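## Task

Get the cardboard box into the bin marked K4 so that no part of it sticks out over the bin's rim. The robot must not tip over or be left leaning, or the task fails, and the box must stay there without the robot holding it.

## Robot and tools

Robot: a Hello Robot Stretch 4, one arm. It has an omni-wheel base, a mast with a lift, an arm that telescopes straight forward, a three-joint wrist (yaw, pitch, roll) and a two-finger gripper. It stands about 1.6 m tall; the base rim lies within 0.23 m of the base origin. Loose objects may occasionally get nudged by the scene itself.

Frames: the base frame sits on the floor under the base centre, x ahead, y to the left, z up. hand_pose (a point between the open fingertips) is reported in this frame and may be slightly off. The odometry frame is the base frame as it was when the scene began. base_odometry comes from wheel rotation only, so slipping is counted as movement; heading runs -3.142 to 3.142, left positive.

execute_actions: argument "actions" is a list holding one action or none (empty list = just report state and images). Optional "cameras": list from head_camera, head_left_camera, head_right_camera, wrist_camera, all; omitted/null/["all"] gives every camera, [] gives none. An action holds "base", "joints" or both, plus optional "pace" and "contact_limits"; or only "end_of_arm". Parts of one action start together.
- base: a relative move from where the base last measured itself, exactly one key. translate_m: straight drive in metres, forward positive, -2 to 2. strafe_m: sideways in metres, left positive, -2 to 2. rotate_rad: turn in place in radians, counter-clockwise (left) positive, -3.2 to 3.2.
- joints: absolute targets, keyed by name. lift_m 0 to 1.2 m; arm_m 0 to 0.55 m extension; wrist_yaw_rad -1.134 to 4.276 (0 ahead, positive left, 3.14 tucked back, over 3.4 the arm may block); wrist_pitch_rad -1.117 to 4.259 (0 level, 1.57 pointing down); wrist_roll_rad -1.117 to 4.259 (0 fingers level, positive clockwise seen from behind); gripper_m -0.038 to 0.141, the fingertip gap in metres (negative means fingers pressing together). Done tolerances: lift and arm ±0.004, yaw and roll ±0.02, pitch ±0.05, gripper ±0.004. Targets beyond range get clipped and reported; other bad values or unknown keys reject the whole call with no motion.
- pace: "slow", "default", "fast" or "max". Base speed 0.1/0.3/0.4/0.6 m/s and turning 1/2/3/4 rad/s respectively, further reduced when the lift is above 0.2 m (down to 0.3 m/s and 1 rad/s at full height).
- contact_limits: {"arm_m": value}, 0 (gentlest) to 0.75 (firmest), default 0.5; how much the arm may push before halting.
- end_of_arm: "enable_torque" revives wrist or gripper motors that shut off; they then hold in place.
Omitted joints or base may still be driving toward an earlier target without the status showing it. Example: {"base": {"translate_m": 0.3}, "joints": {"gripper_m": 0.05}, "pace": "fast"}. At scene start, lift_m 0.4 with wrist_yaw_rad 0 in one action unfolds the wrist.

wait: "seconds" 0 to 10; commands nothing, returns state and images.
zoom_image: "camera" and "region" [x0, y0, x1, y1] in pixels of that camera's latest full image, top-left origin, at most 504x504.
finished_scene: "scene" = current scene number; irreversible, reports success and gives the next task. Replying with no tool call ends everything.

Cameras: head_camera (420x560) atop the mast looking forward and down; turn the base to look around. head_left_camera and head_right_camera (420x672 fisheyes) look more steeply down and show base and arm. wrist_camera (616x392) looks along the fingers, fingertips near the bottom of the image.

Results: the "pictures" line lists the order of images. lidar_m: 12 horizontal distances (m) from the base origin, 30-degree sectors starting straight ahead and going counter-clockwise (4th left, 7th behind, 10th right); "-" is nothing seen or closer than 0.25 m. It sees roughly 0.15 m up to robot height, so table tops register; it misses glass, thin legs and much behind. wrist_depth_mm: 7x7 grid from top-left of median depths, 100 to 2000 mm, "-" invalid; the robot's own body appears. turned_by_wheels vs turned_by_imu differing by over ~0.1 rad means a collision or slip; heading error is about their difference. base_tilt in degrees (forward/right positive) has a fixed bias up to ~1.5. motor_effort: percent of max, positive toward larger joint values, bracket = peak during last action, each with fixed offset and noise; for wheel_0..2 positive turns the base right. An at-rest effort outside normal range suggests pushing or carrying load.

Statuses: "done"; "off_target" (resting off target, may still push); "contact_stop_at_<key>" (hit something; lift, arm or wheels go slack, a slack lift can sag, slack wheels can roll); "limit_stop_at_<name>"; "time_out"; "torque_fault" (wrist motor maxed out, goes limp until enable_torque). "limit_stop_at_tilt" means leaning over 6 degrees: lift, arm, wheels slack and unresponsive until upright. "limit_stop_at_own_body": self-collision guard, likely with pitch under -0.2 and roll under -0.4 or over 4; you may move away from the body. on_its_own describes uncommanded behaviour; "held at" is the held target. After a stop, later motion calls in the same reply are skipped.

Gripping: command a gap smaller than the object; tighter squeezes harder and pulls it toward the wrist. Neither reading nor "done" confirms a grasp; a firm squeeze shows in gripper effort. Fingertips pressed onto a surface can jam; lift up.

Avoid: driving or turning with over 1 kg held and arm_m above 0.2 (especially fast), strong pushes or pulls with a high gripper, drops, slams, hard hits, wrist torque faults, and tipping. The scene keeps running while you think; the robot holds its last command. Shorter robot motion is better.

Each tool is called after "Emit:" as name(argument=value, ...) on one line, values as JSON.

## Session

Emit:
execute_actions(actions=[])

Scene clock: 0.00 s.
base_odometry: x=+0.000 y=+0.000 heading=+0.000 (m, m, rad; odometry frame)
turned_by_wheels: +0.000 (rad since the last result)
turned_by_imu: +0.000 (rad since the last result)
base_tilt: forward=-0.2 right=-0.2 (deg)
lidar_m: 2.18 1.06 0.88 0.86 0.89 0.70 0.71 0.80 0.81 0.77 0.88 1.36
base_status: not commanded
joint_positions: lift_m=+0.137 arm_m=+0.000 wrist_yaw_rad=+3.137 wrist_pitch_rad=-0.013 wrist_roll_rad=-0.005 gripper_m=+0.057
joint_status: not commanded
motor_effort: lift_m=+18 arm_m=+0 wrist_yaw_rad=-1 wrist_pitch_rad=-6 wrist_roll_rad=-1 gripper_m=-2 wheel_0=+0 wheel_1=+0 wheel_2=+0 (%)
hand_pose: x=-0.1174 y=+0.0888 z=+0.3192 quat_wxyz=(+0.002, +0.006, -0.002, +1.000) (m; base frame)
wrist_depth_mm: - 135 854 866 854 809 809 / - 119 147 1138 1098 1042 1008 / - 121 160 1576 1618 1537 1255 / 135 137 1281 1661 1618 1618 1281 / 1098 1366 1576 1618 1537 1537 1308 / 946 1042 195 1182 200 1182 1138 / 723 723 820 121 798 820 831
pictures: head_camera, head_left_camera, head_right_camera, wrist_camera
Images, in order (width x height): head_camera 420x560, head_left_camera 420x672, head_right_camera 420x672, wrist_camera 616x392.

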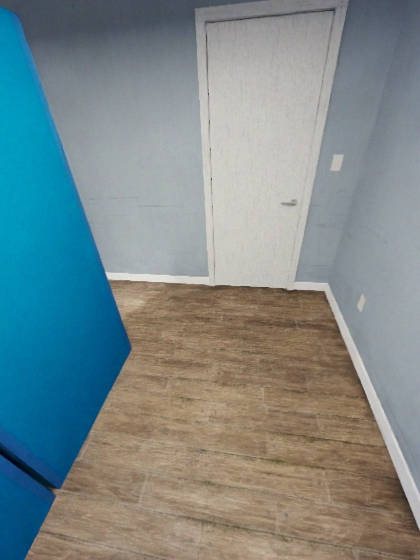

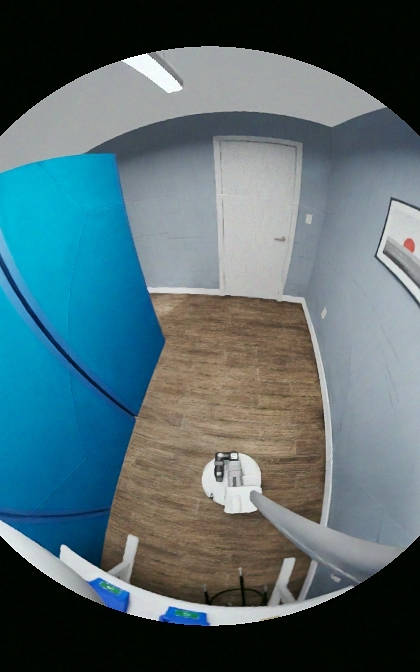

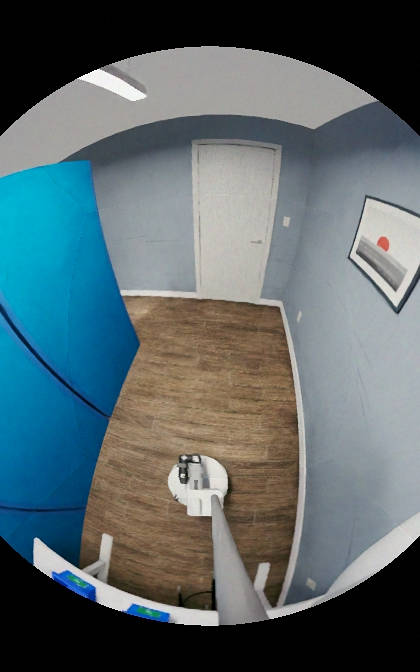

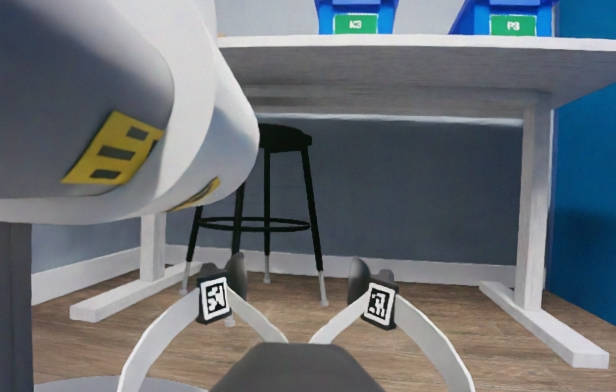

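Emit:
execute_actions(actions=[{"base":{"rotate_rad":3.1},"joints":{"wrist_yaw_rad":0,"wrist_pitch_rad":0.8,"gripper_m":0.13,"lift_m":1.0}}], cameras=["head_camera","wrist_camera"])

Scene clock: 7.83 s.
base_odometry: x=+0.000 y=+0.000 heading=+3.100 (m, m, rad; odometry frame)
turned_by_wheels: +3.100 (rad since the last result)
turned_by_imu: +3.062 (rad since the last result)
base_tilt: forward=-0.2 right=-0.2 (deg)
lidar_m: 0.70 0.78 0.76 0.77 0.85 1.32 2.19 1.14 0.88 0.87 0.92 0.73
base_status: done
joint_positions: lift_m=+0.150 arm_m=+0.000 wrist_yaw_rad=+2.820 wrist_pitch_rad=+0.307 wrist_roll_rad=-0.005 gripper_m=+0.130
joint_status: lift_m limit_stop_at_own_body (moved +0.013 of +0.863); wrist_yaw_rad limit_stop_at_own_body (moved -0.317 of -3.137); wrist_pitch_rad limit_stop_at_own_body (moved +0.320 of +0.813); the others done
on_its_own: wrist_yaw_rad is held at +2.820, not at your +0.000, since a limit_stop_at_own_body; wrist_pitch_rad is held at +0.305, not at your +0.800, since a limit_stop_at_own_body; lift_m is slack since a limit_stop_at_own_body (your +1.000 is given up); arm_m is slack since a limit_stop_at_own_body
motor_effort: lift_m=+18(23) arm_m=+0(0) wrist_yaw_rad=-1(7) wrist_pitch_rad=-5(5) wrist_roll_rad=-1(1) gripper_m=+1(2) wheel_0=-1(7) wheel_1=-2(6) wheel_2=-1(9) (%)
hand_pose: x=-0.0626 y=+0.1699 z=+0.2410 quat_wxyz=(+0.158, -0.151, +0.022, +0.976) (m; base frame)
wrist_depth_mm: 241 1983 - - 1537 1008 768 / - - - - 1537 1025 798 / 1618 1708 1808 1983 1576 1025 788 / 991 1042 1060 1118 1138 1008 788 / 707 732 759 768 778 798 759 / 225 211 219 245 544 580 609 / 186 189 199 119 480 484 504
pictures: head_camera, wrist_camera
Images, in order (width x height): head_camera 420x560, wrist_camera 616x392.

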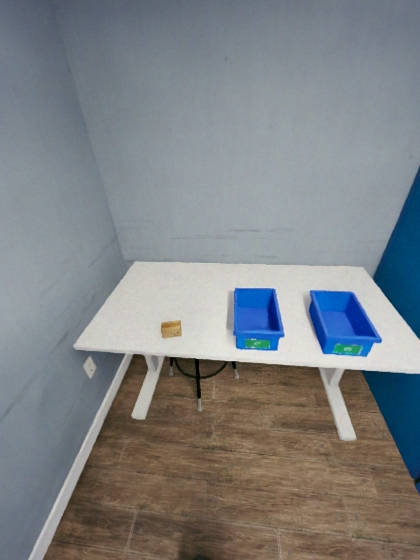

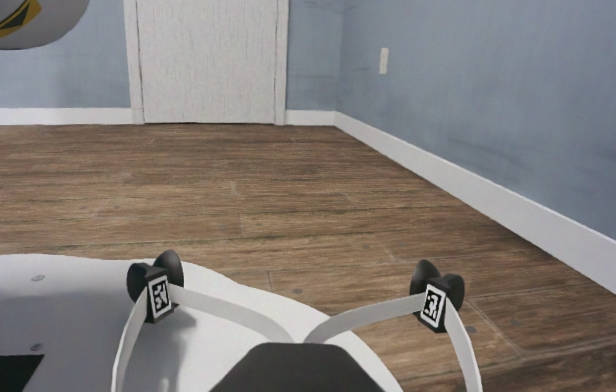

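Emit:
execute_actions(actions=[{"base":{"rotate_rad":-0.1},"joints":{"lift_m":0.45}}], cameras=[])

Emit:
execute_actions(actions=[{"base":{"strafe_m":0.36},"joints":{"wrist_yaw_rad":0,"wrist_pitch_rad":1.0,"lift_m":1.0}}], cameras=["head_camera","wrist_camera"])

Scene clock: 16.90 s.
base_odometry: x=+0.000 y=+0.000 heading=+3.000 (m, m, rad; odometry frame)
turned_by_wheels: -0.100 (rad since the last result)
turned_by_imu: -0.100 (rad since the last result)
base_tilt: forward=-0.2 right=-0.2 (deg)
lidar_m: 0.68 0.76 0.82 0.80 0.83 1.18 2.20 1.23 0.90 0.86 0.92 0.75
base_status: done
joint_positions: lift_m=+0.450 arm_m=+0.000 wrist_yaw_rad=+2.820 wrist_pitch_rad=+0.307 wrist_roll_rad=-0.005 gripper_m=+0.130
joint_status: all done
on_its_own: wrist_yaw_rad is held at +2.820, not at your +0.000, since a limit_stop_at_own_body; wrist_pitch_rad is held at +0.305, not at your +0.800, since a limit_stop_at_own_body; arm_m is slack since a limit_stop_at_own_body
motor_effort: lift_m=+21(21) arm_m=+0(0) wrist_yaw_rad=-1(1) wrist_pitch_rad=-6(5) wrist_roll_rad=-1(0) gripper_m=+0(1) wheel_0=+1(4) wheel_1=+0(5) wheel_2=+0(5) (%)
hand_pose: x=-0.0626 y=+0.1699 z=+0.5407 quat_wxyz=(+0.158, -0.151, +0.022, +0.976) (m; base frame)
wrist_depth_mm: 242 1921 - - 1281 904 723 / 1983 - - - 1281 946 741 / - - - - 1366 946 741 / 1863 1808 1921 1863 1366 946 750 / 1308 1336 1366 1397 1281 960 759 / 1008 946 976 1078 991 891 768 / 820 842 891 119 931 854 768
pictures: none
No camera images: the call's "cameras" was empty. Leave "cameras" out to get every camera's image.

Scene clock: 20.00 s.
base_odometry: x=-0.051 y=-0.356 heading=+3.000 (m, m, rad; odometry frame)
turned_by_wheels: +0.000 (rad since the last result)
turned_by_imu: -0.002 (rad since the last result)
base_tilt: forward=-0.2 right=-0.2 (deg)
lidar_m: 0.72 0.63 0.45 0.43 0.45 0.67 1.99 1.76 1.28 1.21 1.00 0.75
base_status: done
joint_positions: lift_m=+1.000 arm_m=+0.000 wrist_yaw_rad=+0.000 wrist_pitch_rad=+1.001 wrist_roll_rad=-0.005 gripper_m=+0.130
joint_status: all done
on_its_own: arm_m is slack since a limit_stop_at_own_body
motor_effort: lift_m=+21(23) arm_m=+0(0) wrist_yaw_rad=-1(6) wrist_pitch_rad=-3(7) wrist_roll_rad=-1(0) gripper_m=-2(1) wheel_0=+1(8) wheel_1=-1(9) wheel_2=+0(1) (%)
hand_pose: x=+0.3263 y=-0.0874 z=+0.9351 quat_wxyz=(+0.877, -0.002, +0.480, +0.001) (m; base frame)
wrist_depth_mm: 691 654 676 654 691 603 569 / 750 1008 1160 640 640 640 634 / 778 1229 1397 1499 1499 1464 1430 / 798 1229 1366 1336 1336 1366 1397 / 820 1078 1255 1229 1255 1255 1255 / 831 991 1118 1138 1160 1138 1160 / 820 1042 1078 119 1098 1078 1078
pictures: head_camera, wrist_camera
Images, in order (width x height): head_camera 420x560, wrist_camera 616x392.

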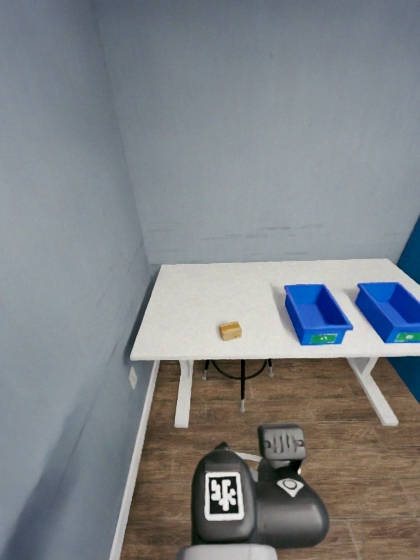

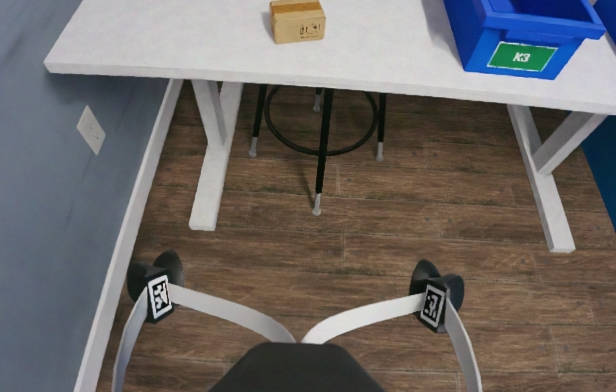

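Emit:
execute_actions(actions=[{"base":{"translate_m":0.2},"joints":{"wrist_pitch_rad":1.53,"arm_m":0.47}}], cameras=["head_right_camera","wrist_camera"])

Scene clock: 26.93 s.
base_odometry: x=-0.249 y=-0.328 heading=+3.000 (m, m, rad; odometry frame)
turned_by_wheels: +0.000 (rad since the last result)
turned_by_imu: -0.001 (rad since the last result)
base_tilt: forward=-0.2 right=-0.2 (deg)
lidar_m: 0.52 0.57 0.45 0.40 0.47 0.64 1.98 1.75 1.29 1.23 0.75 0.56
base_status: done
joint_positions: lift_m=+1.000 arm_m=+0.468 wrist_yaw_rad=+0.000 wrist_pitch_rad=+1.530 wrist_roll_rad=-0.005 gripper_m=+0.130
joint_status: all done
motor_effort: lift_m=+21(21) arm_m=+9(7) wrist_yaw_rad=-1(2) wrist_pitch_rad=+0(4) wrist_roll_rad=-1(1) gripper_m=-1(1) wheel_0=+0(6) wheel_1=+0(5) wheel_2=+1(9) (%)
hand_pose: x=+0.6511 y=-0.0874 z=+0.8897 quat_wxyz=(+0.721, -0.002, +0.692, +0.002) (m; base frame)
wrist_depth_mm: 382 387 392 394 399 404 399 / 389 389 389 397 399 402 402 / 387 389 392 397 399 399 397 / 387 392 392 397 397 399 394 / 384 389 392 343 397 402 397 / 384 387 392 394 397 399 399 / 842 1078 1118 119 1118 1138 1138
pictures: head_right_camera, wrist_camera
Images, in order (width x height): head_right_camera 420x672, wrist_camera 616x392.

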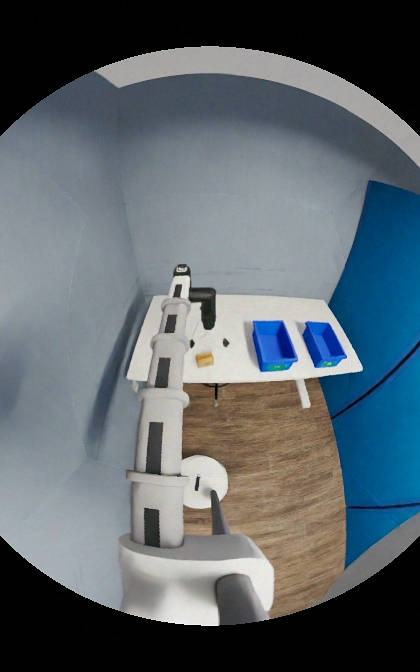

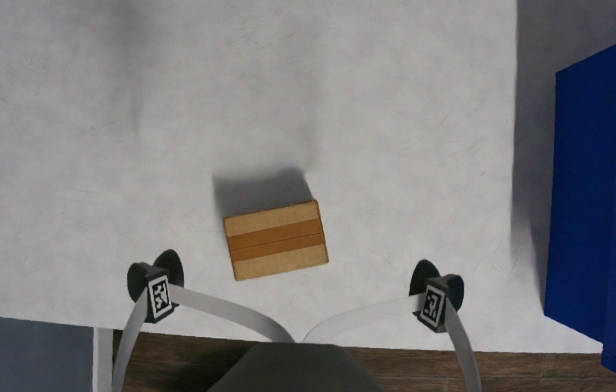

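Emit:
execute_actions(actions=[{"base":{"strafe_m":0.018},"joints":{"wrist_roll_rad":1.38,"lift_m":0.92,"gripper_m":0.11}}], cameras=["wrist_camera"])

Scene clock: 35.47 s.
base_odometry: x=-0.251 y=-0.346 heading=+3.000 (m, m, rad; odometry frame)
turned_by_wheels: +0.000 (rad since the last result)
turned_by_imu: -0.001 (rad since the last result)
base_tilt: forward=-0.2 right=-0.2 (deg)
lidar_m: 0.51 0.57 0.44 0.39 0.45 0.63 1.83 1.77 1.31 1.25 0.76 0.55
base_status: done
joint_positions: lift_m=+0.920 arm_m=+0.468 wrist_yaw_rad=+0.000 wrist_pitch_rad=+1.530 wrist_roll_rad=+1.380 gripper_m=+0.110
joint_status: all done
motor_effort: lift_m=+16(18) arm_m=+9(9) wrist_yaw_rad=-2(1) wrist_pitch_rad=+0(0) wrist_roll_rad=+1(4) gripper_m=-1(4) wheel_0=+1(9) wheel_1=-1(6) wheel_2=+0(1) (%)
hand_pose: x=+0.6511 y=-0.0874 z=+0.8102 quat_wxyz=(+0.557, +0.459, +0.534, -0.441) (m; base frame)
wrist_depth_mm: 307 309 310 310 312 1025 1060 / 312 312 312 310 314 1025 1042 / 312 312 310 315 312 1042 1042 / 310 314 314 315 312 1060 1025 / 314 312 314 264 319 931 831 / 315 315 264 265 202 842 831 / 315 314 315 119 1042 831 854
pictures: wrist_camera
Images, in order (width x height): wrist_camera 616x392.

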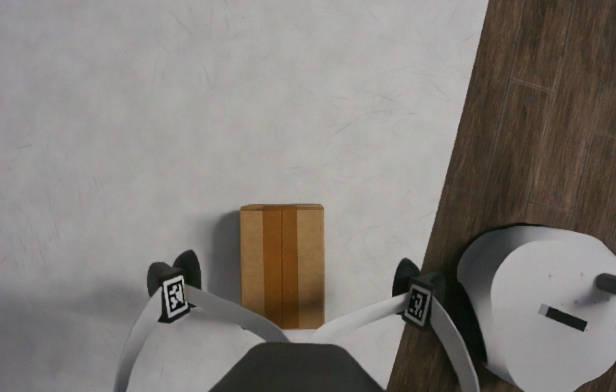

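Emit:
execute_actions(actions=[{"joints":{"arm_m":0.482,"lift_m":0.855}}], cameras=["wrist_camera"])

Emit:
execute_actions(actions=[{"joints":{"gripper_m":0.025}}], cameras=["wrist_camera"])

Emit:
execute_actions(actions=[{"joints":{"lift_m":0.93}}], cameras=["wrist_camera"])

Scene clock: 42.77 s.
base_odometry: x=-0.251 y=-0.346 heading=+3.000 (m, m, rad; odometry frame)
turned_by_wheels: +0.000 (rad since the last result)
turned_by_imu: -0.001 (rad since the last result)
base_tilt: forward=-0.2 right=-0.2 (deg)
lidar_m: 0.53 0.56 0.44 0.41 0.46 0.65 1.85 1.74 1.30 1.25 0.74 0.57
base_status: not commanded
joint_positions: lift_m=+0.855 arm_m=+0.480 wrist_yaw_rad=+0.000 wrist_pitch_rad=+1.530 wrist_roll_rad=+1.380 gripper_m=+0.110
joint_status: all done
motor_effort: lift_m=+15(15) arm_m=+9(8) wrist_yaw_rad=-1(1) wrist_pitch_rad=+0(0) wrist_roll_rad=+1(0) gripper_m=+0(0) wheel_0=+1(1) wheel_1=-1(1) wheel_2=+0(0) (%)
hand_pose: x=+0.6631 y=-0.0874 z=+0.7452 quat_wxyz=(+0.557, +0.459, +0.534, -0.441) (m; base frame)
wrist_depth_mm: 246 244 247 248 249 248 976 / 246 246 247 248 248 250 976 / 247 246 247 249 248 250 976 / 247 248 248 249 251 250 991 / 248 249 249 199 249 809 778 / 249 249 199 200 200 778 768 / 249 249 250 119 252 778 778
pictures: wrist_camera
Images, in order (width x height): wrist_camera 616x392.

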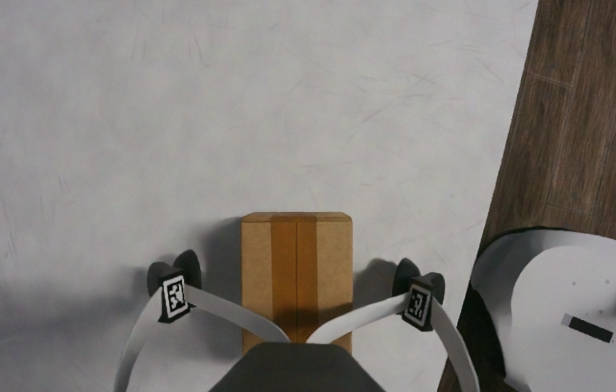

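Scene clock: 44.47 s.
base_odometry: x=-0.251 y=-0.346 heading=+3.000 (m, m, rad; odometry frame)
turned_by_wheels: +0.000 (rad since the last result)
turned_by_imu: +0.000 (rad since the last result)
base_tilt: forward=-0.2 right=-0.2 (deg)
lidar_m: 0.53 0.57 0.42 0.41 0.43 0.65 1.83 1.79 1.29 1.24 0.74 0.55
base_status: not commanded
joint_positions: lift_m=+0.855 arm_m=+0.480 wrist_yaw_rad=+0.000 wrist_pitch_rad=+1.530 wrist_roll_rad=+1.380 gripper_m=+0.025
joint_status: all done
motor_effort: lift_m=+15(15) arm_m=+9(9) wrist_yaw_rad=-1(2) wrist_pitch_rad=+0(0) wrist_roll_rad=+0(1) gripper_m=-19(21) wheel_0=+1(1) wheel_1=-1(1) wheel_2=+0(0) (%)
hand_pose: x=+0.6631 y=-0.0874 z=+0.7452 quat_wxyz=(+0.557, +0.459, +0.534, -0.441) (m; base frame)
wrist_depth_mm: 245 246 246 246 248 249 976 / 246 248 248 246 248 250 976 / 246 247 247 248 249 249 976 / 247 248 247 249 249 249 976 / 247 249 248 189 250 820 768 / 248 249 189 189 190 768 768 / 248 250 250 123 251 788 768
pictures: wrist_camera
Images, in order (width x height): wrist_camera 616x392.

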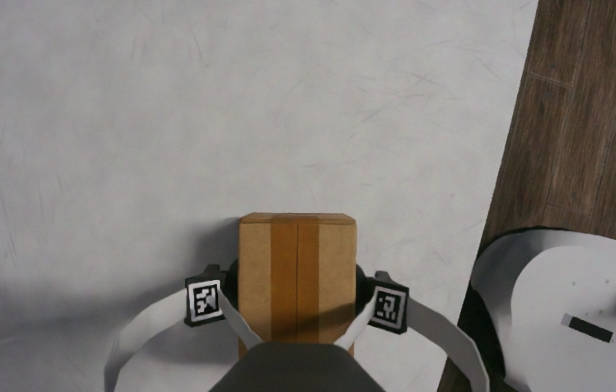

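Scene clock: 45.77 s.
base_odometry: x=-0.251 y=-0.346 heading=+3.000 (m, m, rad; odometry frame)
turned_by_wheels: +0.000 (rad since the last result)
turned_by_imu: +0.000 (rad since the last result)
base_tilt: forward=-0.2 right=-0.1 (deg)
lidar_m: 0.51 0.57 0.42 0.40 0.43 0.63 1.84 1.77 1.29 1.24 0.74 0.53
base_status: not commanded
joint_positions: lift_m=+0.930 arm_m=+0.480 wrist_yaw_rad=+0.000 wrist_pitch_rad=+1.530 wrist_roll_rad=+1.380 gripper_m=+0.025
joint_status: all done
motor_effort: lift_m=+21(23) arm_m=+9(9) wrist_yaw_rad=-1(1) wrist_pitch_rad=+0(0) wrist_roll_rad=+1(1) gripper_m=-18(17) wheel_0=+1(2) wheel_1=-1(1) wheel_2=+0(0) (%)
hand_pose: x=+0.6631 y=-0.0874 z=+0.8197 quat_wxyz=(+0.557, +0.459, +0.534, -0.441) (m; base frame)
wrist_depth_mm: 319 319 320 320 322 322 1042 / 320 320 319 322 324 1060 1042 / 319 319 322 322 322 1042 1060 / 324 324 320 322 324 1078 1042 / 322 322 322 189 325 991 820 / 324 324 189 189 190 842 842 / 324 322 324 123 327 842 842
pictures: wrist_camera
Images, in order (width x height): wrist_camera 616x392.

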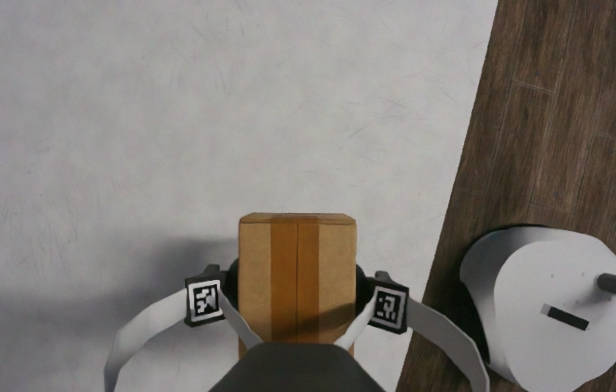

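Emit:
execute_actions(actions=[{"base":{"translate_m":-1.9},"joints":{"arm_m":0,"wrist_roll_rad":0},"pace":"fast"}], cameras=[])

Emit:
execute_actions(actions=[{"base":{"rotate_rad":-1.59},"joints":{"lift_m":0.5}}], cameras=["head_camera","head_left_camera"])

Scene clock: 62.27 s.
base_odometry: x=+1.629 y=-0.615 heading=+3.000 (m, m, rad; odometry frame)
turned_by_wheels: +0.000 (rad since the last result)
turned_by_imu: +0.004 (rad since the last result)
base_tilt: forward=-0.2 right=-0.2 (deg)
lidar_m: 1.76 0.66 0.46 0.46 0.47 0.52 0.45 0.52 0.71 1.50 1.27 1.80
base_status: done
joint_positions: lift_m=+0.930 arm_m=+0.002 wrist_yaw_rad=+0.000 wrist_pitch_rad=+1.530 wrist_roll_rad=+0.000 gripper_m=+0.025
joint_status: all done
motor_effort: lift_m=+21(21) arm_m=-9(9) wrist_yaw_rad=-1(2) wrist_pitch_rad=-1(1) wrist_roll_rad=-2(6) gripper_m=-18(17) wheel_0=+0(4) wheel_1=-1(7) wheel_2=-1(10) (%)
hand_pose: x=+0.1841 y=-0.0874 z=+0.8197 quat_wxyz=(+0.721, +0.000, +0.693, +0.000) (m; base frame)
wrist_depth_mm: 798 1042 1025 1060 1042 1060 1098 / 809 1042 1042 1025 1060 1078 1078 / 809 1060 1042 1078 1078 1042 1098 / 820 1042 1042 1060 1060 1078 1078 / 831 1025 809 189 1060 1060 1078 / 866 1042 190 189 191 1060 1078 / 854 1042 831 123 1060 1060 1078
pictures: none
No camera images: the call's "cameras" was empty. Leave "cameras" out to get every camera's image.

Scene clock: 64.97 s.
base_odometry: x=+1.629 y=-0.615 heading=+1.410 (m, m, rad; odometry frame)
turned_by_wheels: -1.590 (rad since the last result)
turned_by_imu: -1.571 (rad since the last result)
base_tilt: forward=-0.2 right=-0.1 (deg)
lidar_m: 1.63 1.29 1.73 1.86 0.67 0.47 0.45 0.48 0.48 0.42 0.52 0.70
base_status: done
joint_positions: lift_m=+0.500 arm_m=+0.002 wrist_yaw_rad=+0.000 wrist_pitch_rad=+1.530 wrist_roll_rad=+0.000 gripper_m=+0.025
joint_status: all done
motor_effort: lift_m=+16(20) arm_m=-9(9) wrist_yaw_rad=-1(1) wrist_pitch_rad=-1(1) wrist_roll_rad=-1(2) gripper_m=-18(17) wheel_0=+0(5) wheel_1=+1(7) wheel_2=+0(6) (%)
hand_pose: x=+0.1842 y=-0.0874 z=+0.3902 quat_wxyz=(+0.721, +0.000, +0.693, +0.000) (m; base frame)
wrist_depth_mm: 603 615 615 621 621 634 615 / 609 603 615 621 621 634 603 / 603 615 621 621 621 627 609 / 603 615 609 627 615 627 597 / 609 407 402 189 615 621 585 / 603 397 189 189 190 627 585 / 397 397 399 123 621 621 591
pictures: head_camera, head_left_camera
Images, in order (width x height): head_camera 420x560, head_left_camera 420x672.

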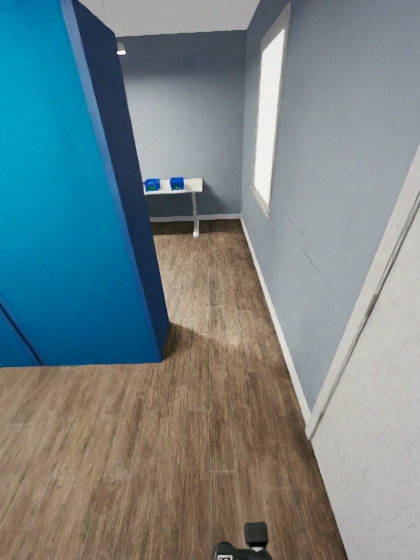

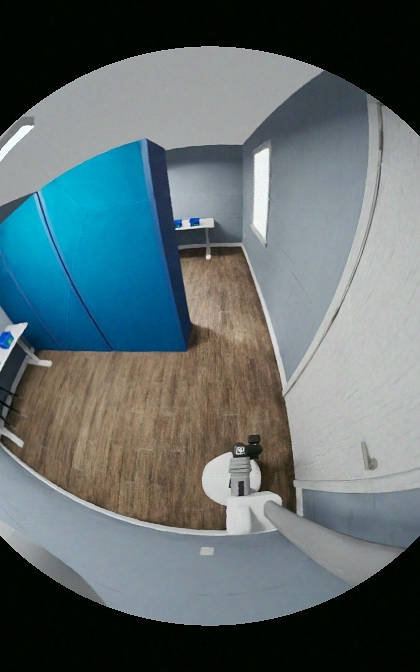

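Emit:
execute_actions(actions=[{"base":{"strafe_m":-0.09}}], cameras=[])

Emit:
execute_actions(actions=[{"base":{"translate_m":1.0},"pace":"fast"}], cameras=["head_camera","head_left_camera"])

Scene clock: 74.83 s.
base_odometry: x=+1.718 y=-0.629 heading=+1.410 (m, m, rad; odometry frame)
turned_by_wheels: +0.000 (rad since the last result)
turned_by_imu: -0.001 (rad since the last result)
base_tilt: forward=-0.2 right=-0.2 (deg)
lidar_m: 1.75 1.31 1.75 1.89 0.66 0.45 0.46 0.47 0.39 0.34 0.41 0.58
base_status: done
joint_positions: lift_m=+0.500 arm_m=+0.002 wrist_yaw_rad=+0.000 wrist_pitch_rad=+1.530 wrist_roll_rad=+0.000 gripper_m=+0.025
joint_status: not commanded
motor_effort: lift_m=+16(16) arm_m=-9(9) wrist_yaw_rad=-1(1) wrist_pitch_rad=+0(0) wrist_roll_rad=-2(2) gripper_m=-17(17) wheel_0=-1(8) wheel_1=+1(9) wheel_2=-1(1) (%)
hand_pose: x=+0.1842 y=-0.0874 z=+0.3902 quat_wxyz=(+0.721, +0.000, +0.693, +0.000) (m; base frame)
wrist_depth_mm: 603 609 615 609 615 634 496 / 603 615 615 621 627 627 496 / 597 615 615 615 627 627 496 / 597 603 609 621 621 627 488 / 609 404 402 189 627 621 484 / 603 397 188 189 190 627 477 / 397 397 399 123 615 554 469
pictures: none
No camera images: the call's "cameras" was empty. Leave "cameras" out to get every camera's image.

Scene clock: 78.70 s.
base_odometry: x=+1.879 y=+0.358 heading=+1.410 (m, m, rad; odometry frame)
turned_by_wheels: +0.000 (rad since the last result)
turned_by_imu: -0.004 (rad since the last result)
base_tilt: forward=-0.2 right=-0.2 (deg)
lidar_m: 1.59 0.72 0.56 0.95 2.11 1.50 1.44 0.61 0.43 0.40 0.41 0.62
base_status: done
joint_positions: lift_m=+0.500 arm_m=+0.002 wrist_yaw_rad=+0.000 wrist_pitch_rad=+1.530 wrist_roll_rad=+0.000 gripper_m=+0.025
joint_status: not commanded
motor_effort: lift_m=+16(16) arm_m=-9(9) wrist_yaw_rad=-1(1) wrist_pitch_rad=+0(0) wrist_roll_rad=-1(2) gripper_m=-19(17) wheel_0=+0(7) wheel_1=+0(6) wheel_2=+0(12) (%)
hand_pose: x=+0.1842 y=-0.0874 z=+0.3901 quat_wxyz=(+0.721, +0.000, +0.693, +0.000) (m; base frame)
wrist_depth_mm: 603 603 615 621 621 627 517 / 609 609 603 627 627 621 512 / 609 609 609 621 615 634 521 / 609 609 615 615 615 621 512 / 609 410 397 189 621 627 508 / 609 397 189 189 190 615 500 / 397 397 402 123 621 559 492
pictures: head_camera, head_left_camera
Images, in order (width x height): head_camera 420x560, head_left_camera 420x672.

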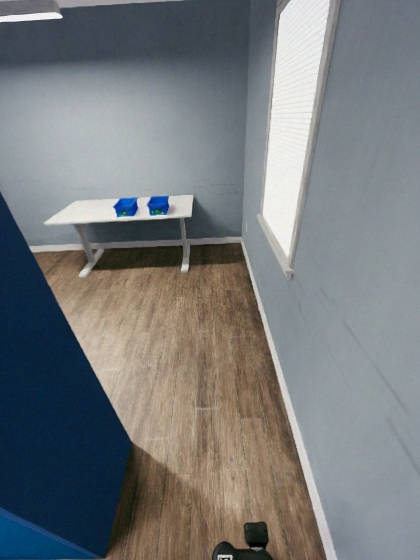

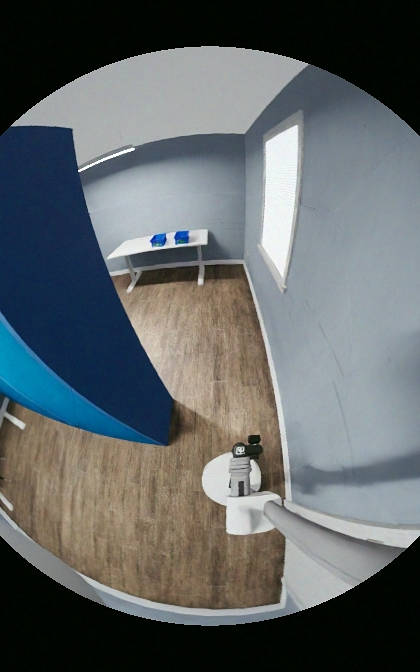

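Emit:
execute_actions(actions=[{"base":{"translate_m":1.6},"joints":{"lift_m":1.0,"wrist_pitch_rad":0.5},"pace":"fast"}], cameras=["head_camera","head_left_camera","wrist_camera"])

Scene clock: 87.43 s.
base_odometry: x=+2.135 y=+1.937 heading=+1.410 (m, m, rad; odometry frame)
turned_by_wheels: +0.000 (rad since the last result)
turned_by_imu: -0.006 (rad since the last result)
base_tilt: forward=-0.2 right=-0.2 (deg)
lidar_m: 0.92 0.93 1.27 2.53 1.24 1.02 1.74 0.61 0.39 0.37 0.39 0.56
base_status: done
joint_positions: lift_m=+1.000 arm_m=+0.002 wrist_yaw_rad=+0.000 wrist_pitch_rad=+0.503 wrist_roll_rad=+0.000 gripper_m=+0.025
joint_status: all done
motor_effort: lift_m=+21(23) arm_m=-9(9) wrist_yaw_rad=-1(1) wrist_pitch_rad=-8(13) wrist_roll_rad=-2(1) gripper_m=-20(18) wheel_0=-1(6) wheel_1=-1(5) wheel_2=+1(12) (%)
hand_pose: x=+0.4252 y=-0.0874 z=+1.0390 quat_wxyz=(+0.969, +0.000, +0.249, +0.000) (m; base frame)
wrist_depth_mm: 1336 1308 1366 1336 1281 707 500 / 1397 1464 1430 1397 1397 707 504 / 960 1160 1537 1537 1336 707 504 / 809 891 1661 1618 1336 691 500 / 1756 1708 1756 189 1281 691 496 / 1464 1430 188 189 191 640 492 / 1281 1229 1308 123 1182 580 459
pictures: head_camera, head_left_camera, wrist_camera
Images, in order (width x height): head_camera 420x560, head_left_camera 420x672, wrist_camera 616x392.

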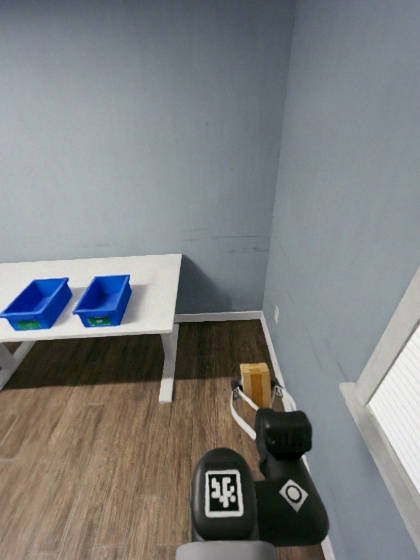

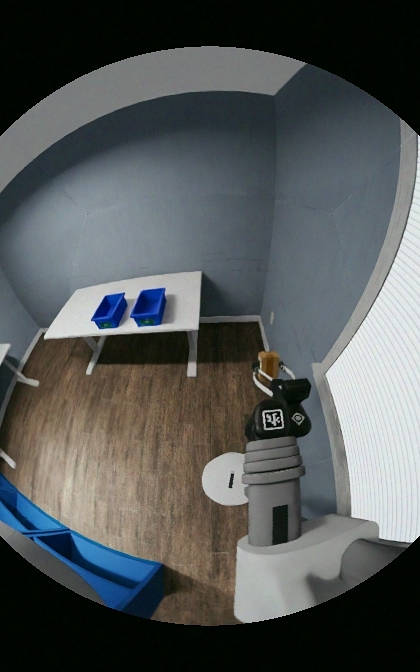

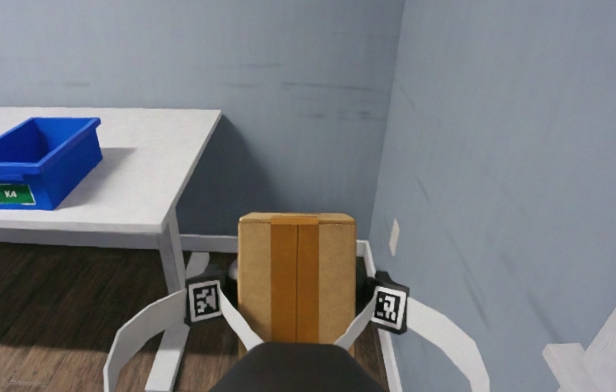

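Emit:
execute_actions(actions=[{"base":{"strafe_m":0.66},"joints":{"wrist_pitch_rad":1.0,"lift_m":1.05},"pace":"fast"}], cameras=["wrist_camera"])

Emit:
execute_actions(actions=[{"base":{"translate_m":0.42},"joints":{"wrist_pitch_rad":1.53,"arm_m":0.5}}], cameras=["wrist_camera","head_right_camera"])

Scene clock: 95.47 s.
base_odometry: x=+1.483 y=+2.043 heading=+1.410 (m, m, rad; odometry frame)
turned_by_wheels: +0.000 (rad since the last result)
turned_by_imu: -0.003 (rad since the last result)
base_tilt: forward=-0.2 right=-0.2 (deg)
lidar_m: 0.86 0.89 1.26 1.86 1.25 0.92 0.84 1.53 1.08 1.01 1.07 0.91
base_status: done
joint_positions: lift_m=+1.050 arm_m=+0.002 wrist_yaw_rad=+0.000 wrist_pitch_rad=+1.002 wrist_roll_rad=+0.000 gripper_m=+0.025
joint_status: all done
motor_effort: lift_m=+20(22) arm_m=-8(9) wrist_yaw_rad=-1(1) wrist_pitch_rad=-5(7) wrist_roll_rad=-2(2) gripper_m=-19(17) wheel_0=+1(9) wheel_1=-2(10) wheel_2=+1(1) (%)
hand_pose: x=+0.3278 y=-0.0874 z=+0.9850 quat_wxyz=(+0.877, +0.000, +0.480, +0.000) (m; base frame)
wrist_depth_mm: 741 750 768 768 768 1537 1397 / 1618 1661 1661 1661 1661 1708 1397 / 1499 1464 1499 1537 1576 1576 1430 / 1366 1336 1366 1397 1464 1430 1397 / 1255 1281 1229 189 1308 1281 1308 / 1138 1160 188 189 190 1229 1205 / 1078 1098 1078 123 1118 1138 1138
pictures: wrist_camera
Images, in order (width x height): wrist_camera 616x392.

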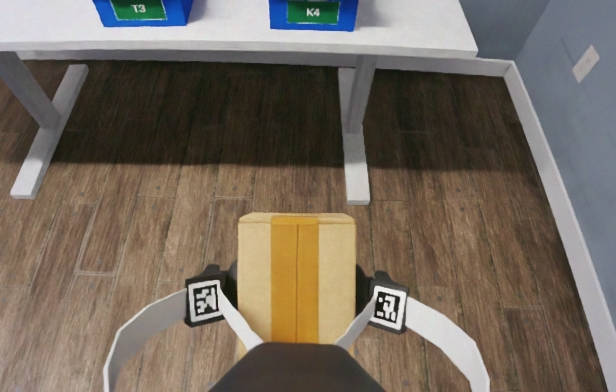

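Scene clock: 98.37 s.
base_odometry: x=+1.551 y=+2.458 heading=+1.410 (m, m, rad; odometry frame)
turned_by_wheels: +0.000 (rad since the last result)
turned_by_imu: -0.002 (rad since the last result)
base_tilt: forward=-0.2 right=-0.2 (deg)
lidar_m: 0.45 0.47 0.65 1.84 1.87 1.35 1.28 1.53 1.08 1.01 1.09 0.50
base_status: done
joint_positions: lift_m=+1.050 arm_m=+0.498 wrist_yaw_rad=+0.000 wrist_pitch_rad=+1.530 wrist_roll_rad=+0.000 gripper_m=+0.025
joint_status: all done
motor_effort: lift_m=+20(20) arm_m=+9(11) wrist_yaw_rad=-2(0) wrist_pitch_rad=+0(2) wrist_roll_rad=-1(2) gripper_m=-17(18) wheel_0=-1(4) wheel_1=+0(6) wheel_2=+0(9) (%)
hand_pose: x=+0.6811 y=-0.0874 z=+0.9398 quat_wxyz=(+0.721, +0.000, +0.693, +0.000) (m; base frame)
wrist_depth_mm: 436 439 442 442 442 455 452 / 433 439 442 445 445 452 455 / 384 439 332 382 379 449 452 / 373 439 442 439 442 449 452 / 370 439 322 188 442 449 455 / 377 439 188 189 190 449 455 / 375 439 329 123 379 445 455
pictures: head_right_camera, wrist_camera
Images, in order (width x height): head_right_camera 420x672, wrist_camera 616x392.

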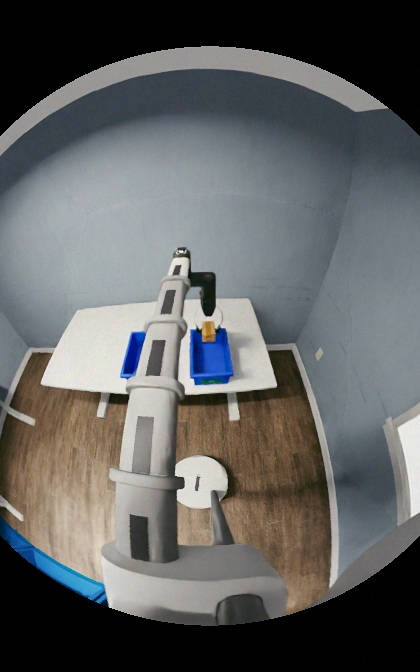

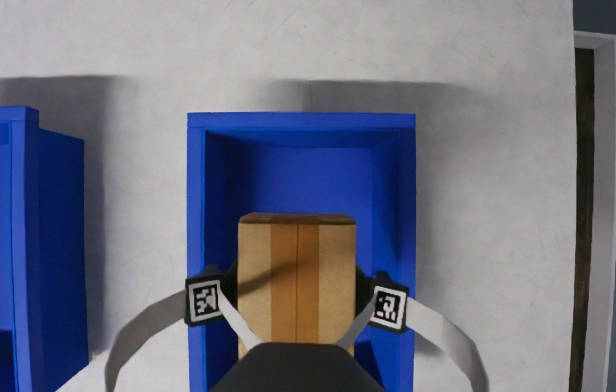

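Emit:
execute_actions(actions=[{"joints":{"lift_m":0.863,"arm_m":0.485}}], cameras=["wrist_camera"])

Emit:
execute_actions(actions=[{"joints":{"gripper_m":0.085}}], cameras=[])

Emit:
execute_actions(actions=[{"joints":{"lift_m":0.98}}], cameras=["wrist_camera","head_right_camera"])

Scene clock: 104.80 s.
base_odometry: x=+1.551 y=+2.458 heading=+1.410 (m, m, rad; odometry frame)
turned_by_wheels: +0.000 (rad since the last result)
turned_by_imu: -0.001 (rad since the last result)
base_tilt: forward=-0.1 right=-0.2 (deg)
lidar_m: 0.44 0.48 0.65 1.88 1.88 1.36 1.28 1.55 1.10 1.02 1.10 0.48
base_status: not commanded
joint_positions: lift_m=+0.863 arm_m=+0.487 wrist_yaw_rad=+0.000 wrist_pitch_rad=+1.530 wrist_roll_rad=+0.000 gripper_m=+0.025
joint_status: all done
motor_effort: lift_m=+15(20) arm_m=-9(7) wrist_yaw_rad=-1(2) wrist_pitch_rad=-1(1) wrist_roll_rad=-1(1) gripper_m=-18(18) wheel_0=-1(1) wheel_1=+0(0) wheel_2=+0(0) (%)
hand_pose: x=+0.6692 y=-0.0874 z=+0.7532 quat_wxyz=(+0.721, +0.000, +0.693, +0.000) (m; base frame)
wrist_depth_mm: 135 150 152 151 151 149 140 / 135 175 229 229 230 174 140 / 194 176 253 256 256 176 140 / 194 177 253 253 257 176 140 / 193 176 253 188 256 175 140 / 135 157 189 189 189 163 140 / 135 166 252 123 256 151 -
pictures: wrist_camera
Images, in order (width x height): wrist_camera 616x392.

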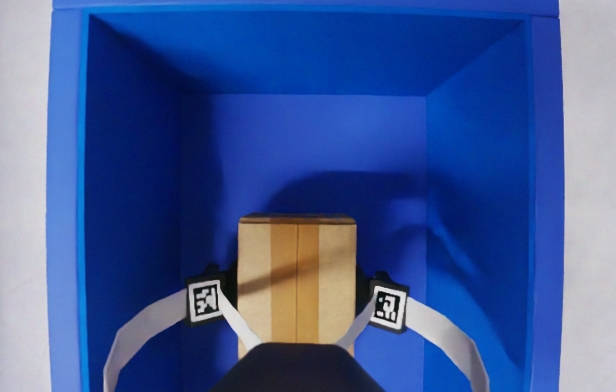

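Scene clock: 106.20 s.
base_odometry: x=+1.551 y=+2.458 heading=+1.410 (m, m, rad; odometry frame)
turned_by_wheels: +0.000 (rad since the last result)
turned_by_imu: +0.000 (rad since the last result)
base_tilt: forward=-0.2 right=-0.2 (deg)
lidar_m: 0.45 0.46 0.66 1.84 1.84 1.34 1.28 1.55 1.07 1.02 1.10 0.47
base_status: not commanded
joint_positions: lift_m=+0.863 arm_m=+0.487 wrist_yaw_rad=+0.000 wrist_pitch_rad=+1.530 wrist_roll_rad=+0.000 gripper_m=+0.085
joint_status: all done
motor_effort: lift_m=+15(15) arm_m=-9(9) wrist_yaw_rad=-1(1) wrist_pitch_rad=-1(0) wrist_roll_rad=-1(1) gripper_m=-2(19) wheel_0=-1(0) wheel_1=+0(0) wheel_2=+0(0) (%)
hand_pose: x=+0.6692 y=-0.0874 z=+0.7532 quat_wxyz=(+0.721, +0.000, +0.693, +0.000) (m; base frame)
wrist_depth_mm: 135 150 152 151 151 149 140 / 135 175 229 230 229 174 140 / 193 177 254 255 256 175 141 / 194 177 253 254 256 176 140 / 193 177 253 205 255 175 141 / 135 162 200 205 198 174 141 / 135 160 251 121 256 152 140
pictures: none
No camera images: the call's "cameras" was empty. Leave "cameras" out to get every camera's image.

Scene clock: 107.73 s.
base_odometry: x=+1.551 y=+2.458 heading=+1.410 (m, m, rad; odometry frame)
turned_by_wheels: +0.000 (rad since the last result)
turned_by_imu: +0.000 (rad since the last result)
base_tilt: forward=-0.2 right=-0.2 (deg)
lidar_m: 0.43 0.48 0.65 1.86 1.88 1.37 1.27 1.53 1.08 1.02 1.11 0.49
base_status: not commanded
joint_positions: lift_m=+0.980 arm_m=+0.487 wrist_yaw_rad=+0.000 wrist_pitch_rad=+1.530 wrist_roll_rad=+0.000 gripper_m=+0.085
joint_status: all done
motor_effort: lift_m=+21(22) arm_m=-9(9) wrist_yaw_rad=-1(1) wrist_pitch_rad=+0(1) wrist_roll_rad=-1(1) gripper_m=-1(1) wheel_0=+0(1) wheel_1=+0(0) wheel_2=+0(0) (%)
hand_pose: x=+0.6692 y=-0.0874 z=+0.8697 quat_wxyz=(+0.721, +0.000, +0.693, +0.000) (m; base frame)
wrist_depth_mm: 368 373 370 375 375 379 382 / 370 373 255 256 285 379 382 / 366 370 330 373 327 379 379 / 366 370 368 373 334 379 384 / 364 370 368 320 298 379 384 / 366 366 200 320 198 379 382 / 368 370 327 121 329 382 379
pictures: head_right_camera, wrist_camera
Images, in order (width x height): head_right_camera 420x672, wrist_camera 616x392.

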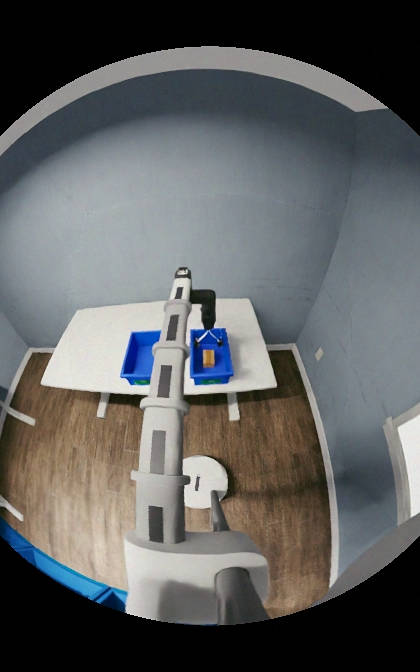

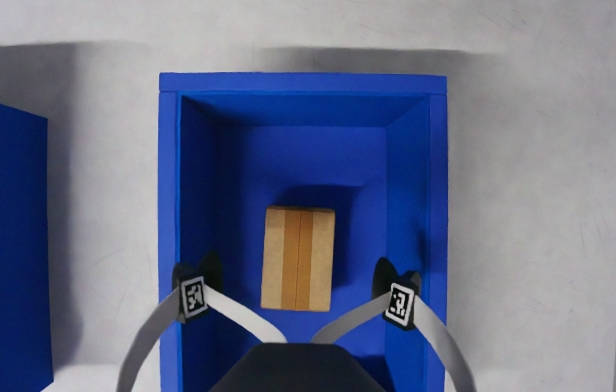

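Emit:
finished_scene(scene=2)

The scene is finished: the task was done.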